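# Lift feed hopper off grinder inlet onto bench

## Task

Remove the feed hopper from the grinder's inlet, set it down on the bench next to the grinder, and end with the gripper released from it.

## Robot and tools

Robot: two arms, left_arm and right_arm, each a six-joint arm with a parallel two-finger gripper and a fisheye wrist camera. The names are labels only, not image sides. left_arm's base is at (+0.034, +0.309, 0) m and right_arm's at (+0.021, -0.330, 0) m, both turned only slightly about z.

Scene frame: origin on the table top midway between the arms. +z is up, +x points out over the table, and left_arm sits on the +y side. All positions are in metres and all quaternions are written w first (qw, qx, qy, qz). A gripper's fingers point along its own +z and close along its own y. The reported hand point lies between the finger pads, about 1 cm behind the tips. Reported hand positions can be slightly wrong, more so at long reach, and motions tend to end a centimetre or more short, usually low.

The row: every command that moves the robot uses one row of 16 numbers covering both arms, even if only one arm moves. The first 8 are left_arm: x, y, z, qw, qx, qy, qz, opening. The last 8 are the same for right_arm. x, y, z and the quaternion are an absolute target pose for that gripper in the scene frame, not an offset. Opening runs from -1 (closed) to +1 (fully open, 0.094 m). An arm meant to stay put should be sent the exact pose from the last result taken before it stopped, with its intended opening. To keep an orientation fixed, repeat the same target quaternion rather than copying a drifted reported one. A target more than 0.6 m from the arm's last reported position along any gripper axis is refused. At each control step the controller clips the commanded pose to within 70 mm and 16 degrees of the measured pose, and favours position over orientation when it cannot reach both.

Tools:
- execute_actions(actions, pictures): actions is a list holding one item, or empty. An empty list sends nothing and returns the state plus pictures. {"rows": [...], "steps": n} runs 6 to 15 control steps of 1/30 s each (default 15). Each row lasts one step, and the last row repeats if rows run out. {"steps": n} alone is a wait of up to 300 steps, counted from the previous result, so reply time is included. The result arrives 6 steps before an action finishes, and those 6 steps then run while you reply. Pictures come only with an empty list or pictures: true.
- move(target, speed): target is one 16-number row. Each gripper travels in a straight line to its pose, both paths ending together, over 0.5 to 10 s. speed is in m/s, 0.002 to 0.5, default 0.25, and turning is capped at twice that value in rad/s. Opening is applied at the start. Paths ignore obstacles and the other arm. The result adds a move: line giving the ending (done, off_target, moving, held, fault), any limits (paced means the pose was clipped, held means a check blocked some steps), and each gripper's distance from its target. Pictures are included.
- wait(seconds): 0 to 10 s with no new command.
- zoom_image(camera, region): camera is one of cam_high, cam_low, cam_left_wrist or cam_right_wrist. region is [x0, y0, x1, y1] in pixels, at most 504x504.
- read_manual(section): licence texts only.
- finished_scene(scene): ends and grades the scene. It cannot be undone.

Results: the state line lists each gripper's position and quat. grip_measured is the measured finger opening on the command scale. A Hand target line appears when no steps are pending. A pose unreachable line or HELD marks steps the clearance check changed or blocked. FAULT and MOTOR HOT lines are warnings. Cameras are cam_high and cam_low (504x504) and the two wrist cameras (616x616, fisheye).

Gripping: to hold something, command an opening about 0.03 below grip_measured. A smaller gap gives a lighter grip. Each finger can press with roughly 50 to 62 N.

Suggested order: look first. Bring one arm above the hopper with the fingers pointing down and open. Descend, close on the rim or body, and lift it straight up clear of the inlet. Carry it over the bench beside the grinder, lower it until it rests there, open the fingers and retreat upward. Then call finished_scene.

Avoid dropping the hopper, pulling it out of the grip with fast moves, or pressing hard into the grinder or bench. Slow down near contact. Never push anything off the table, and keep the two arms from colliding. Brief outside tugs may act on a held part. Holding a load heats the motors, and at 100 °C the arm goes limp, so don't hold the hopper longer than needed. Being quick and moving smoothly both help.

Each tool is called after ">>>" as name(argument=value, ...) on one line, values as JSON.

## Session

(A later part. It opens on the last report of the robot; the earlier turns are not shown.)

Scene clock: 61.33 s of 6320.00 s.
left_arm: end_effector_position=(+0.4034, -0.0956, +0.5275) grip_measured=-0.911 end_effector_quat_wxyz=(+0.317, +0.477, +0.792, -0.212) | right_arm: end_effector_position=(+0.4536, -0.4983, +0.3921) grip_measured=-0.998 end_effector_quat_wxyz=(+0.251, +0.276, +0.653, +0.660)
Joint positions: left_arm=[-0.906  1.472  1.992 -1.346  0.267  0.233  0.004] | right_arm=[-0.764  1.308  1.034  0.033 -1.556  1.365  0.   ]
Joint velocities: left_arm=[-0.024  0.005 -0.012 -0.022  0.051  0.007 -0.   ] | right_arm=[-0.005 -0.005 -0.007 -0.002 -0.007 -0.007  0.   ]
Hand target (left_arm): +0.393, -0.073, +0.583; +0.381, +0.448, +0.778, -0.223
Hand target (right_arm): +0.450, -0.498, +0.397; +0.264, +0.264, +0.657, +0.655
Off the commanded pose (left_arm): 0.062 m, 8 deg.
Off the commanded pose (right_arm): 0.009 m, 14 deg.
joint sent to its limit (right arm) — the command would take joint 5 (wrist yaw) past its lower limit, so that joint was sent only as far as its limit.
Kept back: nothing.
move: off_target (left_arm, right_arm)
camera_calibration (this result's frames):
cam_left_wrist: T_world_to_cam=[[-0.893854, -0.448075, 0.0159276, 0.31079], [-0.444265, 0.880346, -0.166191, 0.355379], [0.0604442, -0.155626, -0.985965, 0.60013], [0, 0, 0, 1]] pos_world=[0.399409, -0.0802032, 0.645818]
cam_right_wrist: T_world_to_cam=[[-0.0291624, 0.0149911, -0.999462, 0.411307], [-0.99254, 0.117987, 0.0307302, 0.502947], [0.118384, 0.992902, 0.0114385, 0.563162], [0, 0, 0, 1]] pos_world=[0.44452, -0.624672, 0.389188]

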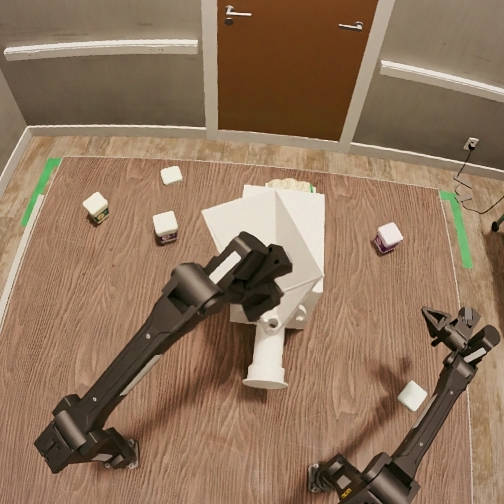

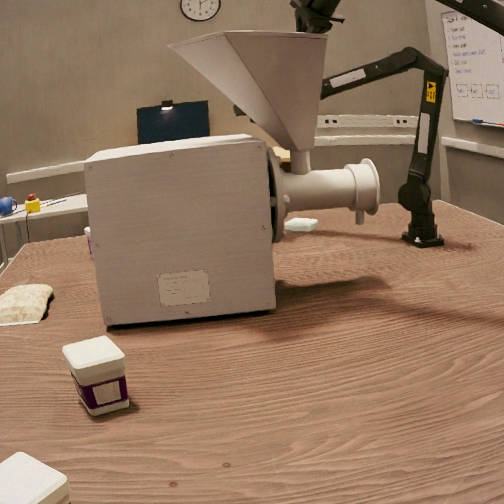

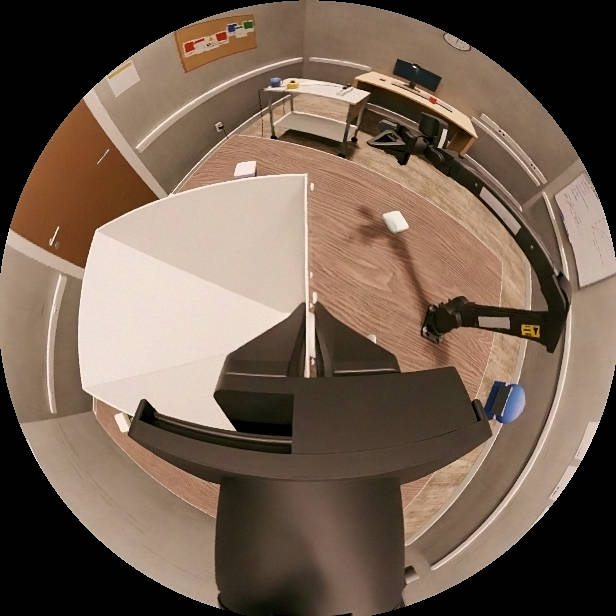

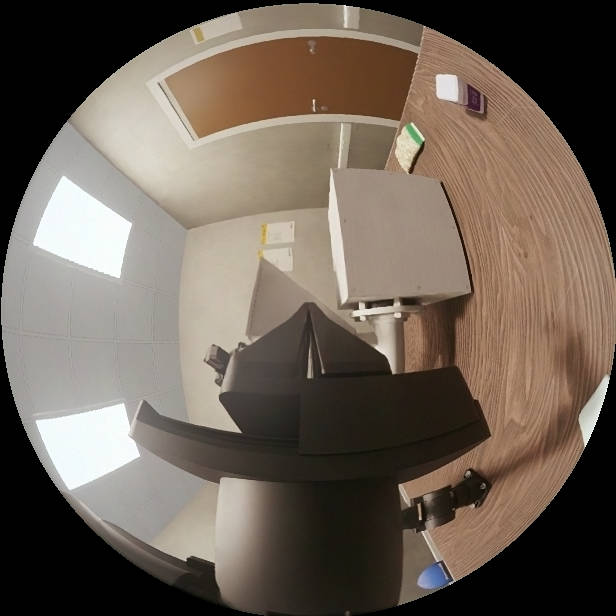

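>>> move(target=[0.403,-0.09,0.65,0.405,0.344,0.831,-0.168,-1,0.45,-0.5,0.4,0.264,0.264,0.655,0.657,-1], speed=0.06)

>>> move(target=[0.403,-0.09,0.65,0.35,0.537,0.722,-0.25,-1,0.45,-0.5,0.4,0.264,0.264,0.655,0.657,-1], speed=0.06)

>>> zoom_image(camera="cam_low", region=[160, 0, 400, 200])

Scene clock: 64.70 s of 6320.00 s.
left_arm: end_effector_position=(+0.4032, -0.1011, +0.5287) grip_measured=-0.911 end_effector_quat_wxyz=(+0.326, +0.373, +0.857, -0.140) | right_arm: end_effector_position=(+0.4536, -0.4983, +0.3921) grip_measured=-0.998 end_effector_quat_wxyz=(+0.252, +0.275, +0.653, +0.660)
Joint positions: left_arm=[-1.001  1.502  2.053 -1.397 -0.018 -0.016  0.004] | right_arm=[-0.764  1.308  1.034  0.033 -1.556  1.365  0.   ]
Joint velocities: left_arm=[-0.005 -0.005 -0.007  0.022 -0.022  0.081 -0.   ] | right_arm=[-0.005 -0.005  0.017  0.007 -0.022 -0.051  0.   ]
Hand target (left_arm): +0.400, -0.089, +0.605; +0.406, +0.343, +0.830, -0.172
Hand target (right_arm): +0.450, -0.500, +0.400; +0.264, +0.266, +0.656, +0.655
Off the commanded pose (left_arm): 0.122 m, 11 deg; position clipped at the last step of the last action.
Off the commanded pose (right_arm): 0.009 m, 2 deg.
joint sent to its limit (right arm) — the command would take joint 5 (wrist yaw) past its lower limit, so that joint was sent only as far as its limit.
Kept back: nothing.
move: off_target (left_arm); limits=paced
camera_calibration (this result's frames):
cam_left_wrist: T_world_to_cam=[[-0.736368, -0.676325, -0.018615, 0.239771], [-0.670892, 0.73346, -0.109276, 0.406786], [0.0875596, -0.0679789, -0.993837, 0.60252], [0, 0, 0, 1]] pos_world=[0.396713, -0.0952394, 0.647722]
cam_right_wrist: T_world_to_cam=[[-0.0288871, 0.0147273, -0.999474, 0.411055], [-0.992548, 0.117994, 0.0304256, 0.503074], [0.11838, 0.992905, 0.0112091, 0.563256], [0, 0, 0, 1]] pos_world=[0.444521, -0.624673, 0.389219]

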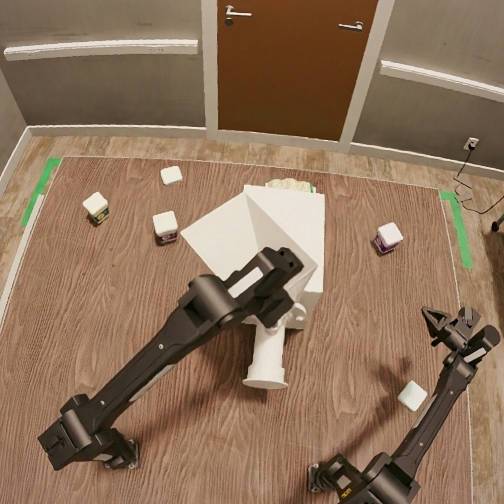

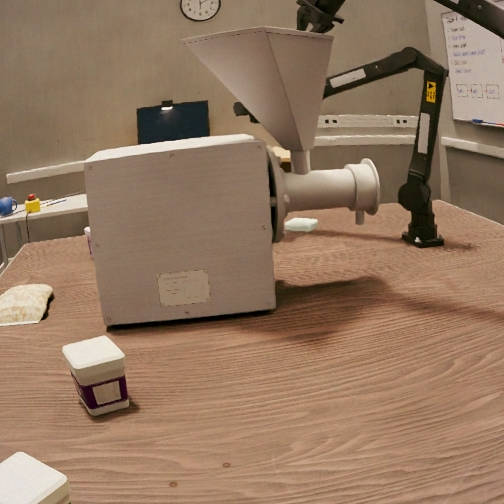

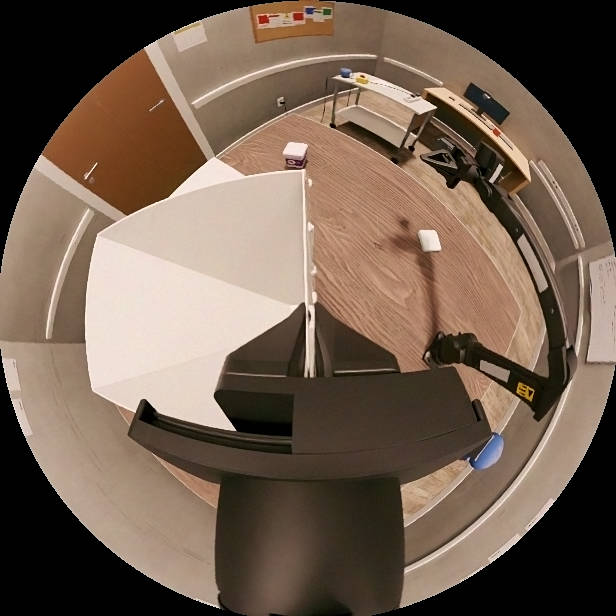

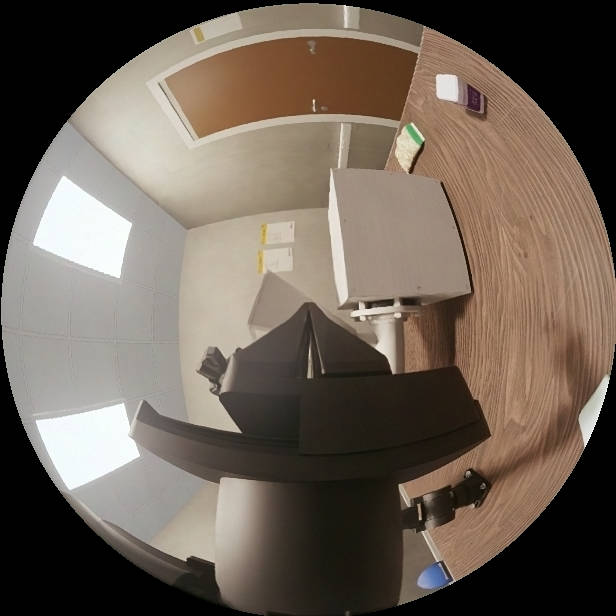

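Scene clock: 68.97 s of 6320.00 s.
left_arm: end_effector_position=(+0.4050, -0.1005, +0.5296) grip_measured=-0.911 end_effector_quat_wxyz=(+0.265, +0.525, +0.773, -0.237) | right_arm: end_effector_position=(+0.4536, -0.4983, +0.3921) grip_measured=-0.998 end_effector_quat_wxyz=(+0.252, +0.275, +0.653, +0.660)
Joint positions: left_arm=[-0.874  1.577  2.157 -1.521  0.39   0.349  0.004] | right_arm=[-0.764  1.308  1.034  0.033 -1.556  1.365  0.   ]
Joint velocities: left_arm=[ 0.005  0.005  0.007 -0.027  0.081  0.037 -0.   ] | right_arm=[ 0.005  0.005  0.002  0.022  0.022  0.022 -0.001]
Hand target (left_arm): +0.398, -0.091, +0.603; +0.350, +0.539, +0.725, -0.248
Hand target (right_arm): +0.450, -0.500, +0.400; +0.264, +0.266, +0.656, +0.655
Off the commanded pose (left_arm): 0.121 m, 12 deg; position clipped at the last step of the last action.
Off the commanded pose (right_arm): 0.009 m, 2 deg.
joint sent to its limit (right arm) — the command would take joint 5 (wrist yaw) past its lower limit, so that joint was sent only as far as its limit.
Kept back: nothing.
move: off_target (left_arm); limits=paced
camera_calibration (this result's frames):
cam_left_wrist: T_world_to_cam=[[-0.941618, -0.328959, 0.0717055, 0.311711], [-0.335157, 0.936101, -0.106697, 0.290659], [-0.0320247, -0.1245, -0.991703, 0.644898], [0, 0, 0, 1]] pos_world=[0.411582, -0.0892564, 0.648208]
cam_right_wrist: T_world_to_cam=[[-0.0288871, 0.0147273, -0.999474, 0.411055], [-0.992548, 0.117994, 0.0304256, 0.503074], [0.11838, 0.992905, 0.0112091, 0.563256], [0, 0, 0, 1]] pos_world=[0.444521, -0.624673, 0.389219]

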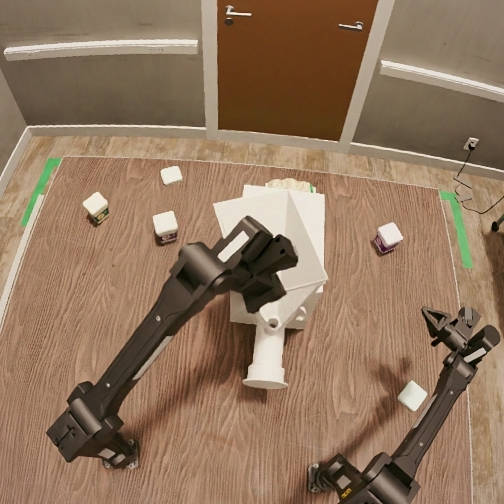

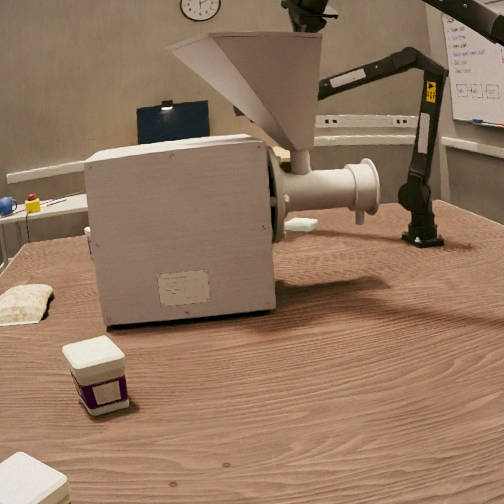

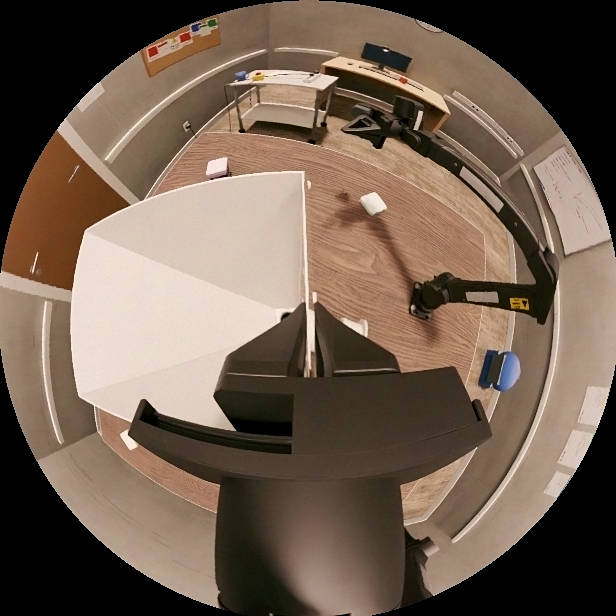

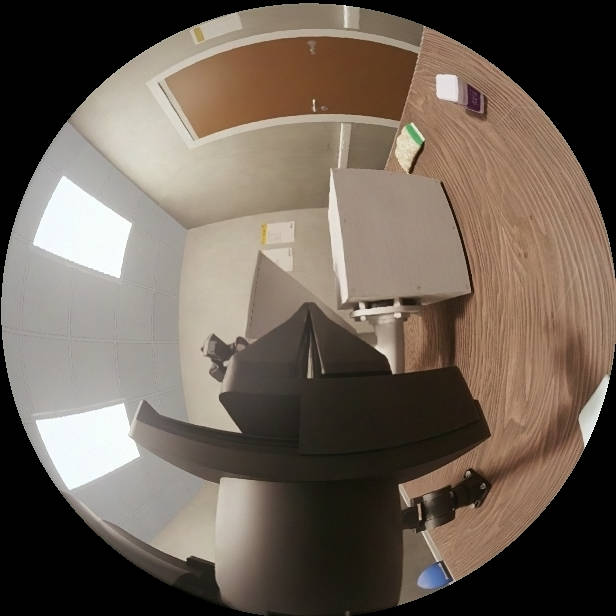

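Region (160, 0, 400, 200) of cam_low's 504x504 image, scaled by 2.100, with more detail than that image has.

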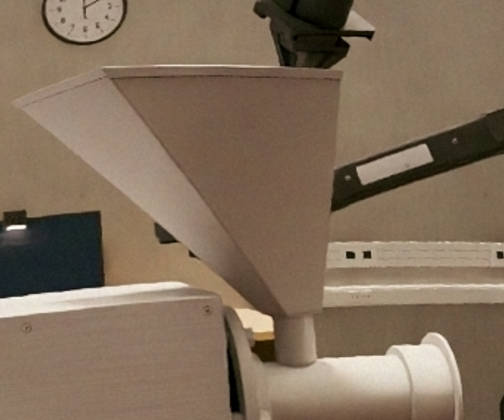

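>>> move(target=[0.403,-0.095,0.55,0.32,0.5,0.77,-0.23,-1,0.27,-0.2,0.35,0.69,-0.153,0.69,0.153,0.7], speed=0.25)

>>> move(target=[0.403,-0.095,0.55,0.32,0.5,0.77,-0.23,-1,0.35,-0.125,0.345,0.69,-0.153,0.69,0.153,0.7], speed=0.1)

>>> zoom_image(camera="cam_low", region=[240, 60, 400, 220])

Scene clock: 73.57 s of 6320.00 s.
left_arm: end_effector_position=(+0.4052, -0.0974, +0.5267) grip_measured=-0.911 end_effector_quat_wxyz=(+0.286, +0.517, +0.775, -0.225) | right_arm: end_effector_position=(+0.2696, -0.2034, +0.3493) grip_measured=+0.699 end_effector_quat_wxyz=(+0.693, -0.132, +0.687, +0.175)
Joint positions: left_arm=[-0.882  1.532  2.082 -1.449  0.35   0.329  0.004] | right_arm=[ 0.518  0.17   0.388 -0.197  0.095  0.055  0.08 ]
Joint velocities: left_arm=[ 0.005 -0.015 -0.012 -0.032 -0.007 -0.022 -0.002] | right_arm=[ 0.005 -0.015 -0.027 -0.007 -0.022 -0.037 -0.001]
Hand target (left_arm): +0.403, -0.094, +0.550; +0.320, +0.500, +0.770, -0.232
Hand target (right_arm): +0.269, -0.204, +0.352; +0.698, -0.137, +0.683, +0.169
Off the commanded pose (left_arm): 0.023 m, 4 deg.
Off the commanded pose (right_arm): 0.004 m, 4 deg.
Kept back: nothing.
move: off_target (left_arm, right_arm)
camera_calibration (this result's frames):
cam_left_wrist: T_world_to_cam=[[-0.932997, -0.358029, 0.036505, 0.325313], [-0.359685, 0.924288, -0.127745, 0.307388], [0.0119954, -0.132316, -0.991135, 0.623597], [0, 0, 0, 1]] pos_world=[0.406599, -0.0851316, 0.645461]
cam_right_wrist: T_world_to_cam=[[0.417903, -0.906918, -0.0534523, -0.279727], [-0.549113, -0.20528, -0.810145, 0.395236], [0.723762, 0.367914, -0.583788, 0.2102], [0, 0, 0, 1]] pos_world=[0.181794, -0.249891, 0.427958]

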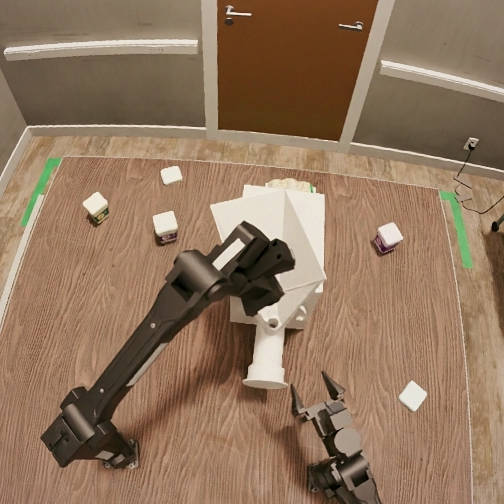

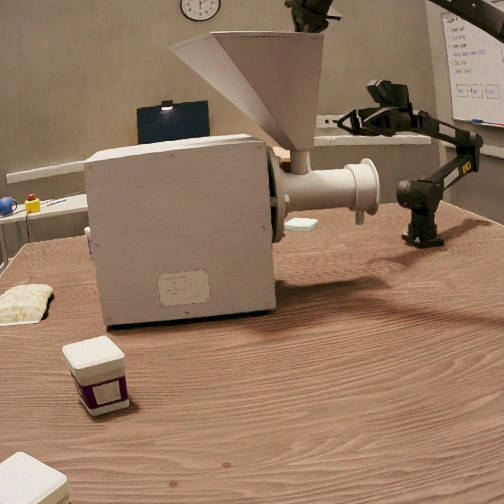

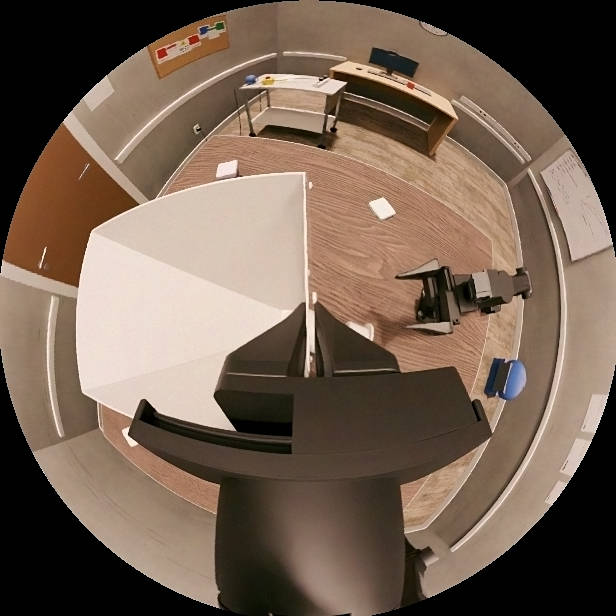

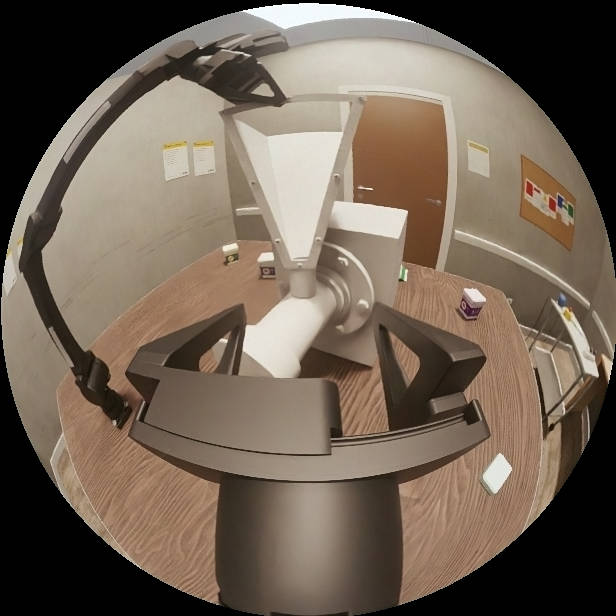

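Scene clock: 75.07 s of 6320.00 s.
left_arm: end_effector_position=(+0.4052, -0.0975, +0.5267) grip_measured=-0.911 end_effector_quat_wxyz=(+0.286, +0.517, +0.775, -0.224) | right_arm: end_effector_position=(+0.3461, -0.1326, +0.3057) grip_measured=+0.699 end_effector_quat_wxyz=(+0.665, -0.154, +0.716, +0.147)
Joint positions: left_arm=[-0.882  1.532  2.082 -1.449  0.349  0.33   0.004] | right_arm=[0.629 0.669 0.418 0.175 0.212 0.021 0.08 ]
Joint velocities: left_arm=[-0.005 -0.005  0.012 -0.022  0.037  0.051 -0.001] | right_arm=[-0.005 -0.005 -0.007 -0.017  0.022 -0.007  0.   ]
Hand target (left_arm): +0.402, -0.094, +0.550; +0.319, +0.501, +0.771, -0.232
Hand target (right_arm): +0.350, -0.126, +0.346; +0.690, -0.151, +0.691, +0.154
Off the commanded pose (left_arm): 0.024 m, 4 deg.
Off the commanded pose (right_arm): 0.040 m, 4 deg.
Kept back: nothing.
move: off_target (left_arm, right_arm)
camera_calibration (this result's frames):
cam_left_wrist: T_world_to_cam=[[-0.933118, -0.357844, 0.0351953, 0.32606], [-0.359334, 0.924477, -0.127365, 0.307085], [0.0130397, -0.131494, -0.991231, 0.623249], [0, 0, 0, 1]] pos_world=[0.406471, -0.0852615, 0.64542]
cam_right_wrist: T_world_to_cam=[[0.411009, -0.911631, -0.00075554, -0.264227], [-0.600309, -0.270026, -0.752805, 0.408101], [0.686076, 0.309863, -0.658244, 0.131406], [0, 0, 0, 1]] pos_world=[0.263432, -0.171397, 0.393517]

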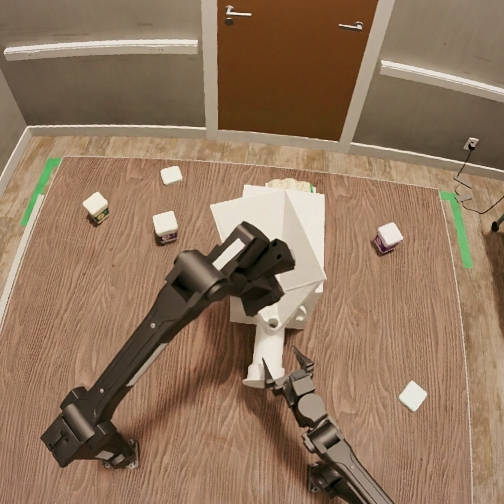

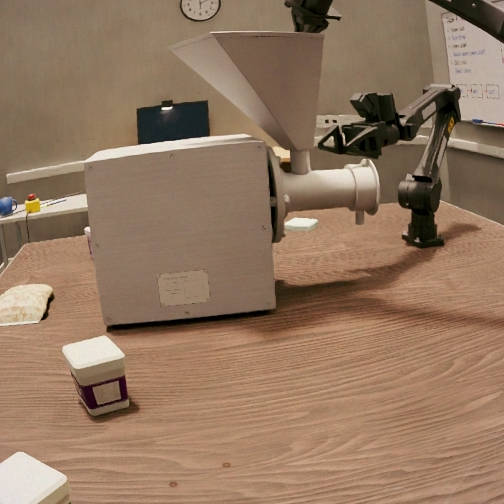

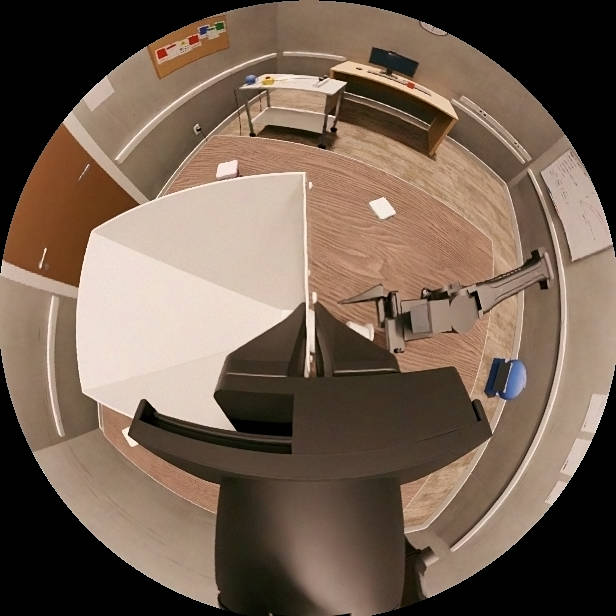

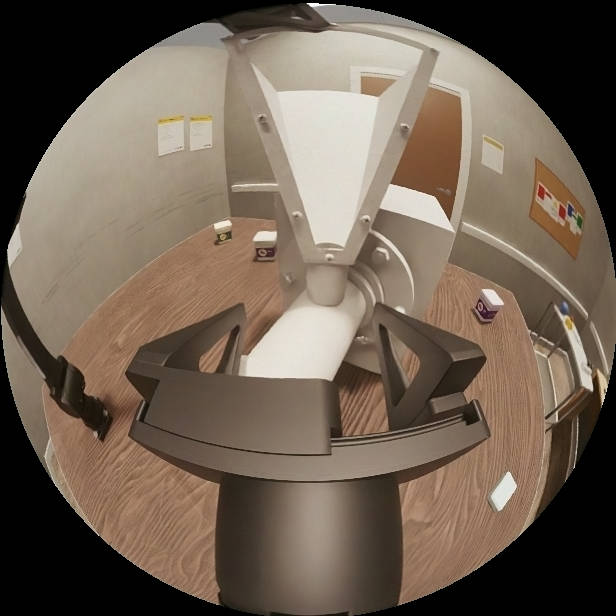

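Region (240, 60, 400, 220) of cam_low's 504x504 image, scaled by 3.150, with more detail than that image has.

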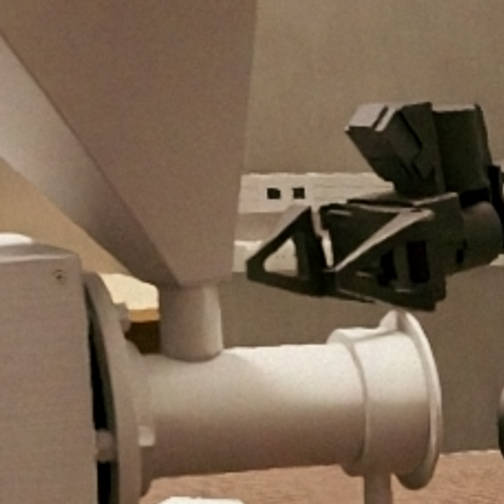

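>>> move(target=[0.403,-0.095,0.55,0.32,0.5,0.77,-0.23,-1,0.355,-0.135,0.37,0.69,-0.153,0.69,0.153,0.7], speed=0.1)

>>> move(target=[0.403,-0.095,0.55,0.32,0.5,0.77,-0.23,-1,0.415,-0.108,0.36,0.69,-0.153,0.69,0.153,0.7], speed=0.07)

>>> zoom_image(camera="cam_low", region=[240, 60, 400, 220])

Scene clock: 76.43 s of 6320.00 s.
left_arm: end_effector_position=(+0.4052, -0.0975, +0.5267) grip_measured=-0.911 end_effector_quat_wxyz=(+0.286, +0.517, +0.775, -0.224) | right_arm: end_effector_position=(+0.3464, -0.1367, +0.3351) grip_measured=+0.699 end_effector_quat_wxyz=(+0.671, -0.157, +0.708, +0.153)
Joint positions: left_arm=[-0.882  1.532  2.082 -1.449  0.349  0.33   0.004] | right_arm=[0.601 0.634 0.472 0.11  0.172 0.015 0.08 ]
Joint velocities: left_arm=[-0.024 -0.005 -0.012  0.017 -0.022 -0.007 -0.   ] | right_arm=[-0.015 -0.015 -0.017  0.007 -0.022  0.066  0.   ]
Hand target (left_arm): +0.402, -0.094, +0.550; +0.319, +0.501, +0.771, -0.232
Hand target (right_arm): +0.351, -0.137, +0.370; +0.691, -0.153, +0.690, +0.153
Off the commanded pose (left_arm): 0.024 m, 4 deg.
Off the commanded pose (right_arm): 0.036 m, 3 deg.
Kept back: nothing.
move: off_target (left_arm, right_arm)
camera_calibration (this result's frames):
cam_left_wrist: T_world_to_cam=[[-0.933118, -0.357844, 0.0351953, 0.32606], [-0.359334, 0.924477, -0.127365, 0.307085], [0.0130397, -0.131494, -0.991231, 0.623249], [0, 0, 0, 1]] pos_world=[0.406471, -0.0852615, 0.64542]
cam_right_wrist: T_world_to_cam=[[0.423441, -0.905922, -0.00169551, -0.271195], [-0.581747, -0.270481, -0.767079, 0.427562], [0.694455, 0.325799, -0.641551, 0.145501], [0, 0, 0, 1]] pos_world=[0.262524, -0.177438, 0.420861]

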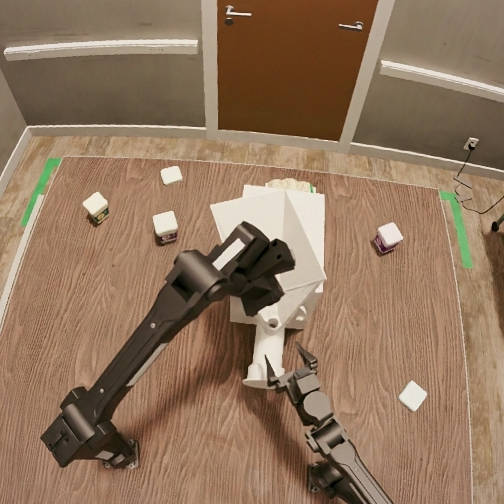

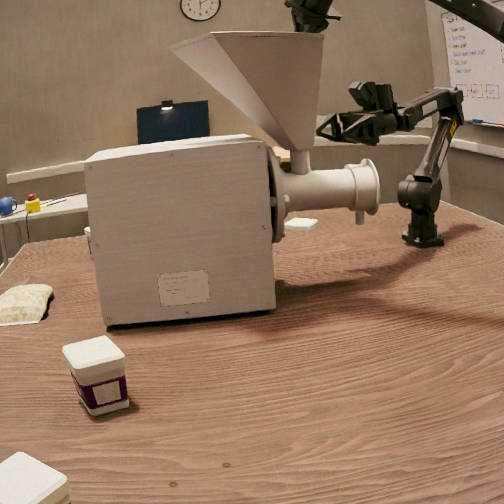

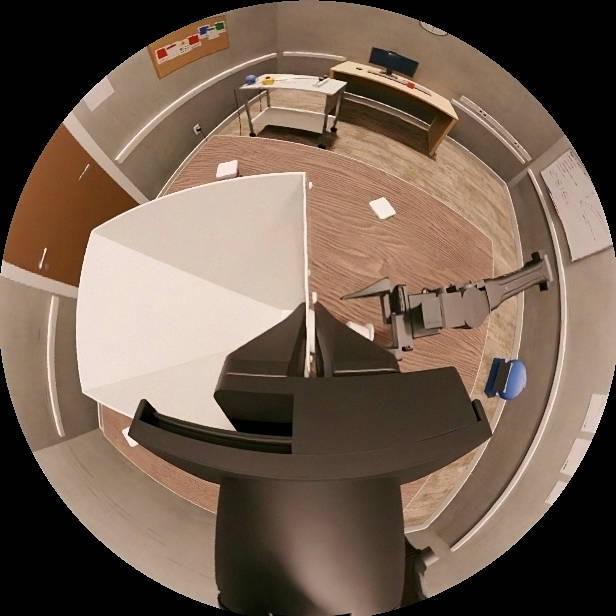

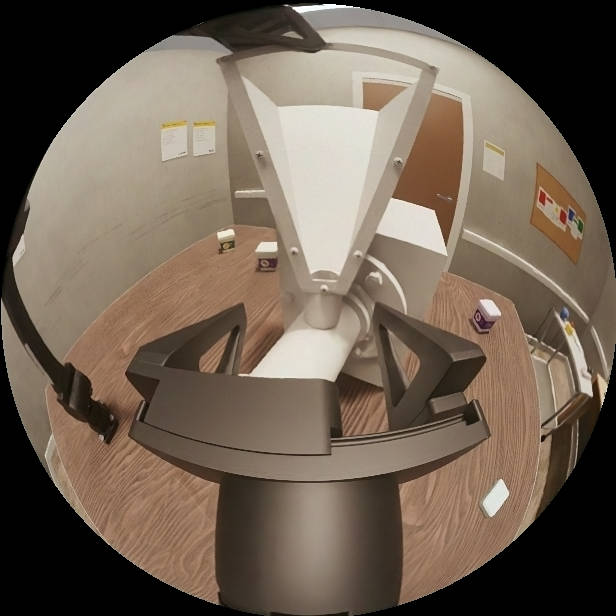

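Scene clock: 77.90 s of 6320.00 s.
left_arm: end_effector_position=(+0.4052, -0.0975, +0.5267) grip_measured=-0.911 end_effector_quat_wxyz=(+0.286, +0.517, +0.775, -0.224) | right_arm: end_effector_position=(+0.4030, -0.1111, +0.3219) grip_measured=+0.699 end_effector_quat_wxyz=(+0.665, -0.159, +0.714, +0.151)
Joint positions: left_arm=[-0.882  1.532  2.082 -1.449  0.349  0.33   0.004] | right_arm=[0.558 0.888 0.547 0.268 0.129 0.014 0.08 ]
Joint velocities: left_arm=[-0.015 -0.005 -0.017  0.017 -0.051  0.037 -0.   ] | right_arm=[-0.024 -0.024 -0.002  0.007 -0.022 -0.051  0.   ]
Hand target (left_arm): +0.402, -0.094, +0.550; +0.319, +0.501, +0.771, -0.232
Hand target (right_arm): +0.412, -0.110, +0.361; +0.691, -0.154, +0.690, +0.152
Off the commanded pose (left_arm): 0.024 m, 4 deg.
Off the commanded pose (right_arm): 0.040 m, 4 deg.
Kept back: nothing.
move: off_target (left_arm, right_arm)
camera_calibration (this result's frames):
cam_left_wrist: T_world_to_cam=[[-0.933118, -0.357844, 0.0351953, 0.32606], [-0.359334, 0.924477, -0.127365, 0.307085], [0.0130397, -0.131494, -0.991231, 0.623249], [0, 0, 0, 1]] pos_world=[0.406471, -0.0852615, 0.64542]
cam_right_wrist: T_world_to_cam=[[0.422725, -0.906258, -0.0000690522, -0.272308], [-0.595216, -0.277582, -0.754099, 0.457781], [0.683389, 0.318818, -0.65676, 0.0979497], [0, 0, 0, 1]] pos_world=[0.320652, -0.150937, 0.409523]

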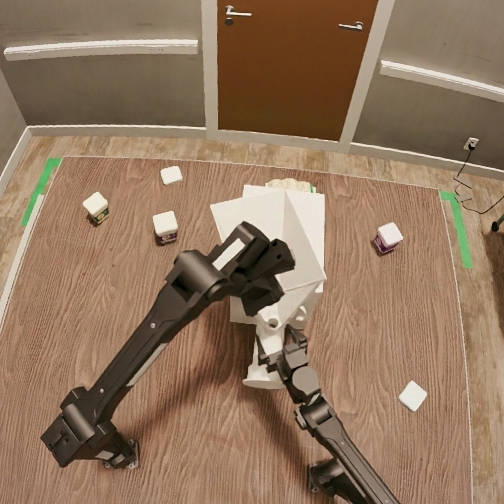

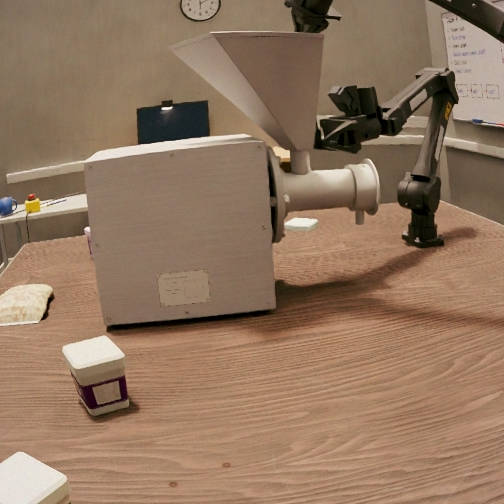

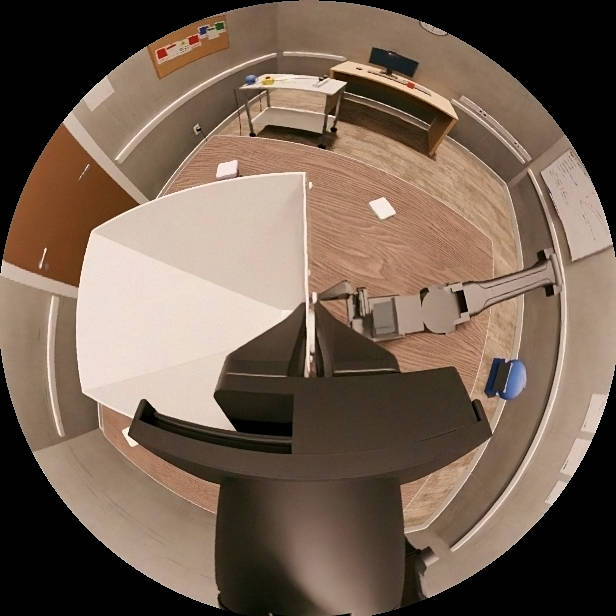

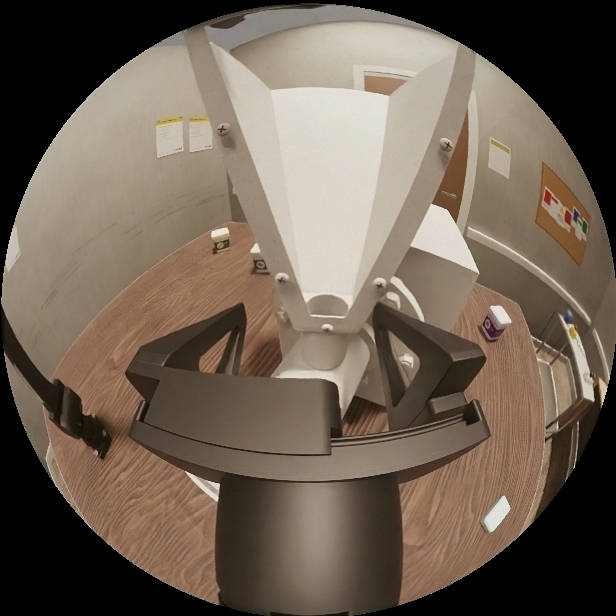

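Region (240, 60, 400, 220) of cam_low's 504x504 image, scaled by 3.150, with more detail than that image has.

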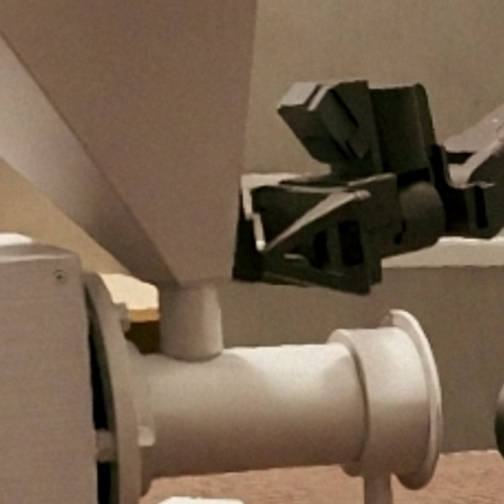

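>>> move(target=[0.403,-0.095,0.55,0.32,0.5,0.77,-0.23,-1,0.415,-0.12,0.35,0.69,-0.153,0.69,0.153,1], speed=0.05)

>>> move(target=[0.403,-0.095,0.55,0.32,0.5,0.77,-0.23,-1,0.452,-0.103,0.35,0.69,-0.153,0.69,0.153,1], speed=0.05)

>>> zoom_image(camera="cam_low", region=[240, 60, 400, 220])

Scene clock: 79.27 s of 6320.00 s.
left_arm: end_effector_position=(+0.4052, -0.0975, +0.5267) grip_measured=-0.911 end_effector_quat_wxyz=(+0.286, +0.517, +0.775, -0.224) | right_arm: end_effector_position=(+0.4086, -0.1195, +0.3282) grip_measured=+0.999 end_effector_quat_wxyz=(+0.673, -0.155, +0.706, +0.155)
Joint positions: left_arm=[-0.882  1.532  2.082 -1.449  0.349  0.33   0.004] | right_arm=[0.521 0.888 0.547 0.294 0.092 0.014 0.094]
Joint velocities: left_arm=[ 0.005 -0.005 -0.012 -0.002  0.022  0.007 -0.   ] | right_arm=[-0.005 -0.005  0.012  0.002 -0.037 -0.007  0.   ]
Hand target (left_arm): +0.402, -0.094, +0.550; +0.319, +0.501, +0.770, -0.232
Hand target (right_arm): +0.413, -0.121, +0.350; +0.690, -0.154, +0.690, +0.153
Off the commanded pose (left_arm): 0.024 m, 4 deg.
Off the commanded pose (right_arm): 0.023 m, 3 deg.
Kept back: nothing.
move: off_target (left_arm, right_arm)
camera_calibration (this result's frames):
cam_left_wrist: T_world_to_cam=[[-0.933227, -0.357585, 0.0349374, 0.326265], [-0.359043, 0.924588, -0.127379, 0.306985], [0.013246, -0.131417, -0.991239, 0.623177], [0, 0, 0, 1]] pos_world=[0.406446, -0.0852715, 0.645421]
cam_right_wrist: T_world_to_cam=[[0.422725, -0.906243, -0.00528017, -0.280548], [-0.579293, -0.265726, -0.77059, 0.463858], [0.696939, 0.328807, -0.637309, 0.0902039], [0, 0, 0, 1]] pos_world=[0.324437, -0.160644, 0.413451]

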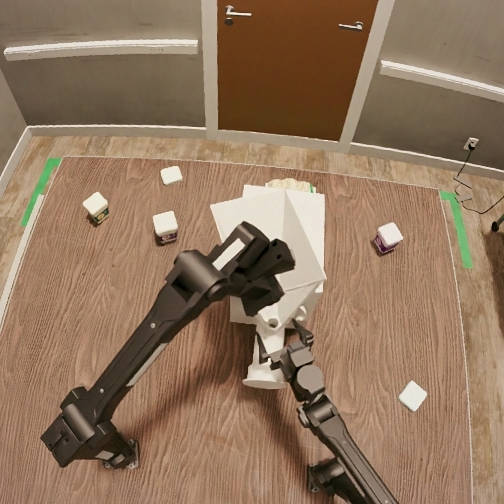

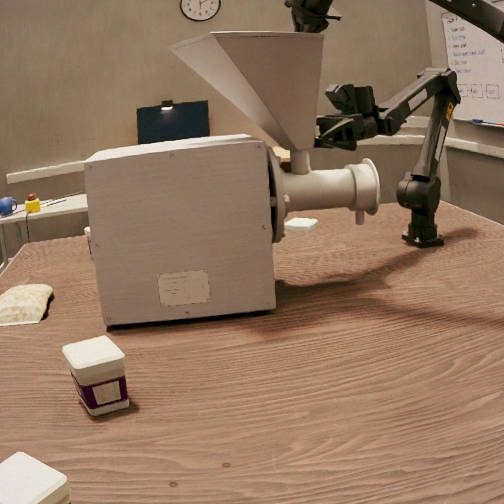

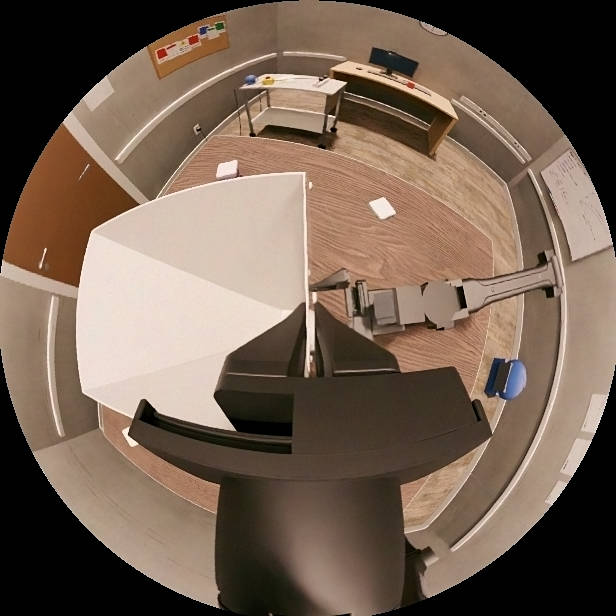

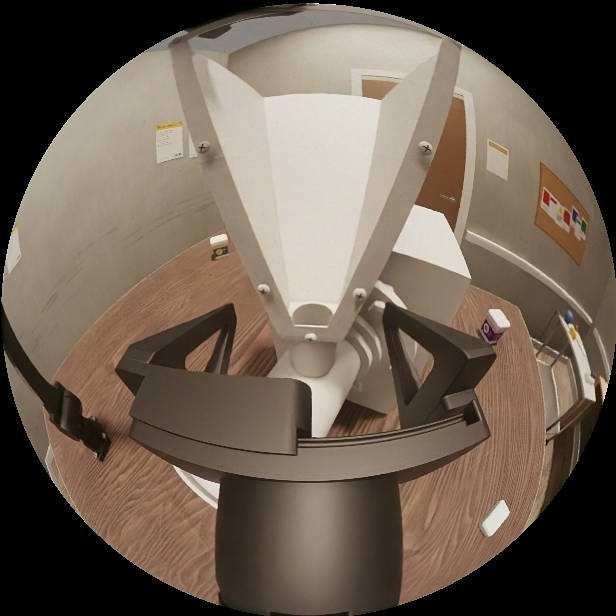

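Scene clock: 80.63 s of 6320.00 s.
left_arm: end_effector_position=(+0.4052, -0.0975, +0.5267) grip_measured=-0.911 end_effector_quat_wxyz=(+0.286, +0.517, +0.775, -0.224) | right_arm: end_effector_position=(+0.4377, -0.1063, +0.3153) grip_measured=+0.999 end_effector_quat_wxyz=(+0.666, -0.157, +0.713, +0.153)
Joint positions: left_arm=[-0.882  1.532  2.082 -1.449  0.349  0.33   0.004] | right_arm=[0.509 1.013 0.592 0.355 0.08  0.014 0.094]
Joint velocities: left_arm=[ 0.005 -0.015  0.007  0.012 -0.095 -0.037  0.   ] | right_arm=[-0.015 -0.005 -0.017  0.012 -0.022 -0.066  0.001]
Hand target (left_arm): +0.402, -0.094, +0.550; +0.319, +0.501, +0.771, -0.232
Hand target (right_arm): +0.449, -0.105, +0.351; +0.690, -0.153, +0.690, +0.153
Off the commanded pose (left_arm): 0.024 m, 4 deg.
Off the commanded pose (right_arm): 0.038 m, 4 deg.
Kept back: nothing.
move: off_target (left_arm, right_arm)
camera_calibration (this result's frames):
cam_left_wrist: T_world_to_cam=[[-0.933118, -0.357844, 0.0351953, 0.32606], [-0.359334, 0.924477, -0.127365, 0.307085], [0.0130397, -0.131494, -0.991231, 0.623249], [0, 0, 0, 1]] pos_world=[0.406471, -0.0852615, 0.64542]
cam_right_wrist: T_world_to_cam=[[0.42297, -0.906134, -0.00410211, -0.281451], [-0.592798, -0.27328, -0.757568, 0.475291], [0.685337, 0.32286, -0.652744, 0.0667018], [0, 0, 0, 1]] pos_world=[0.355084, -0.14668, 0.40245]

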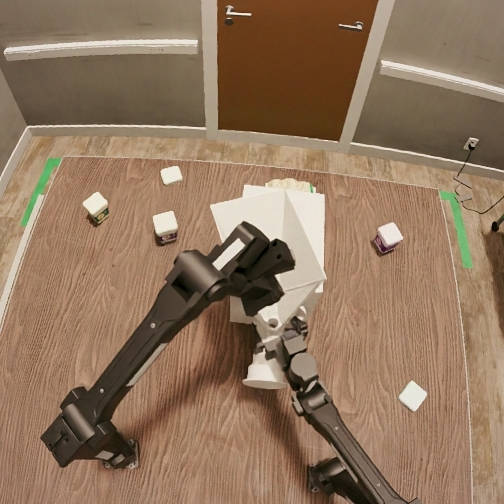

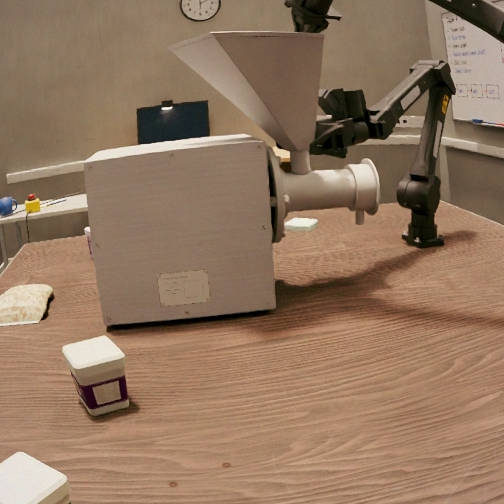

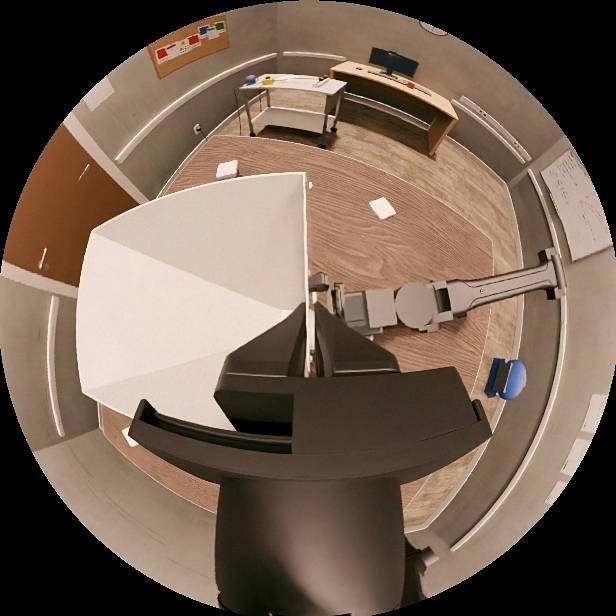

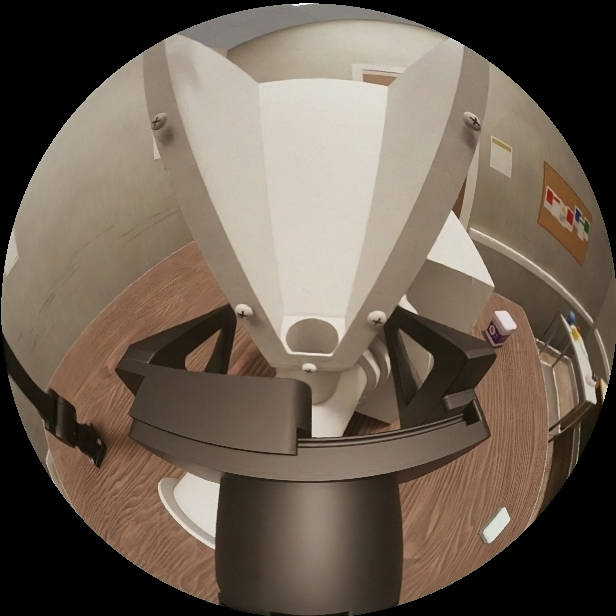

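Region (240, 60, 400, 220) of cam_low's 504x504 image, scaled by 3.150, with more detail than that image has.

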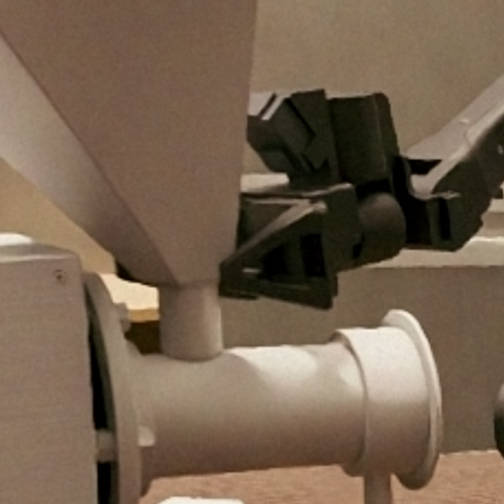

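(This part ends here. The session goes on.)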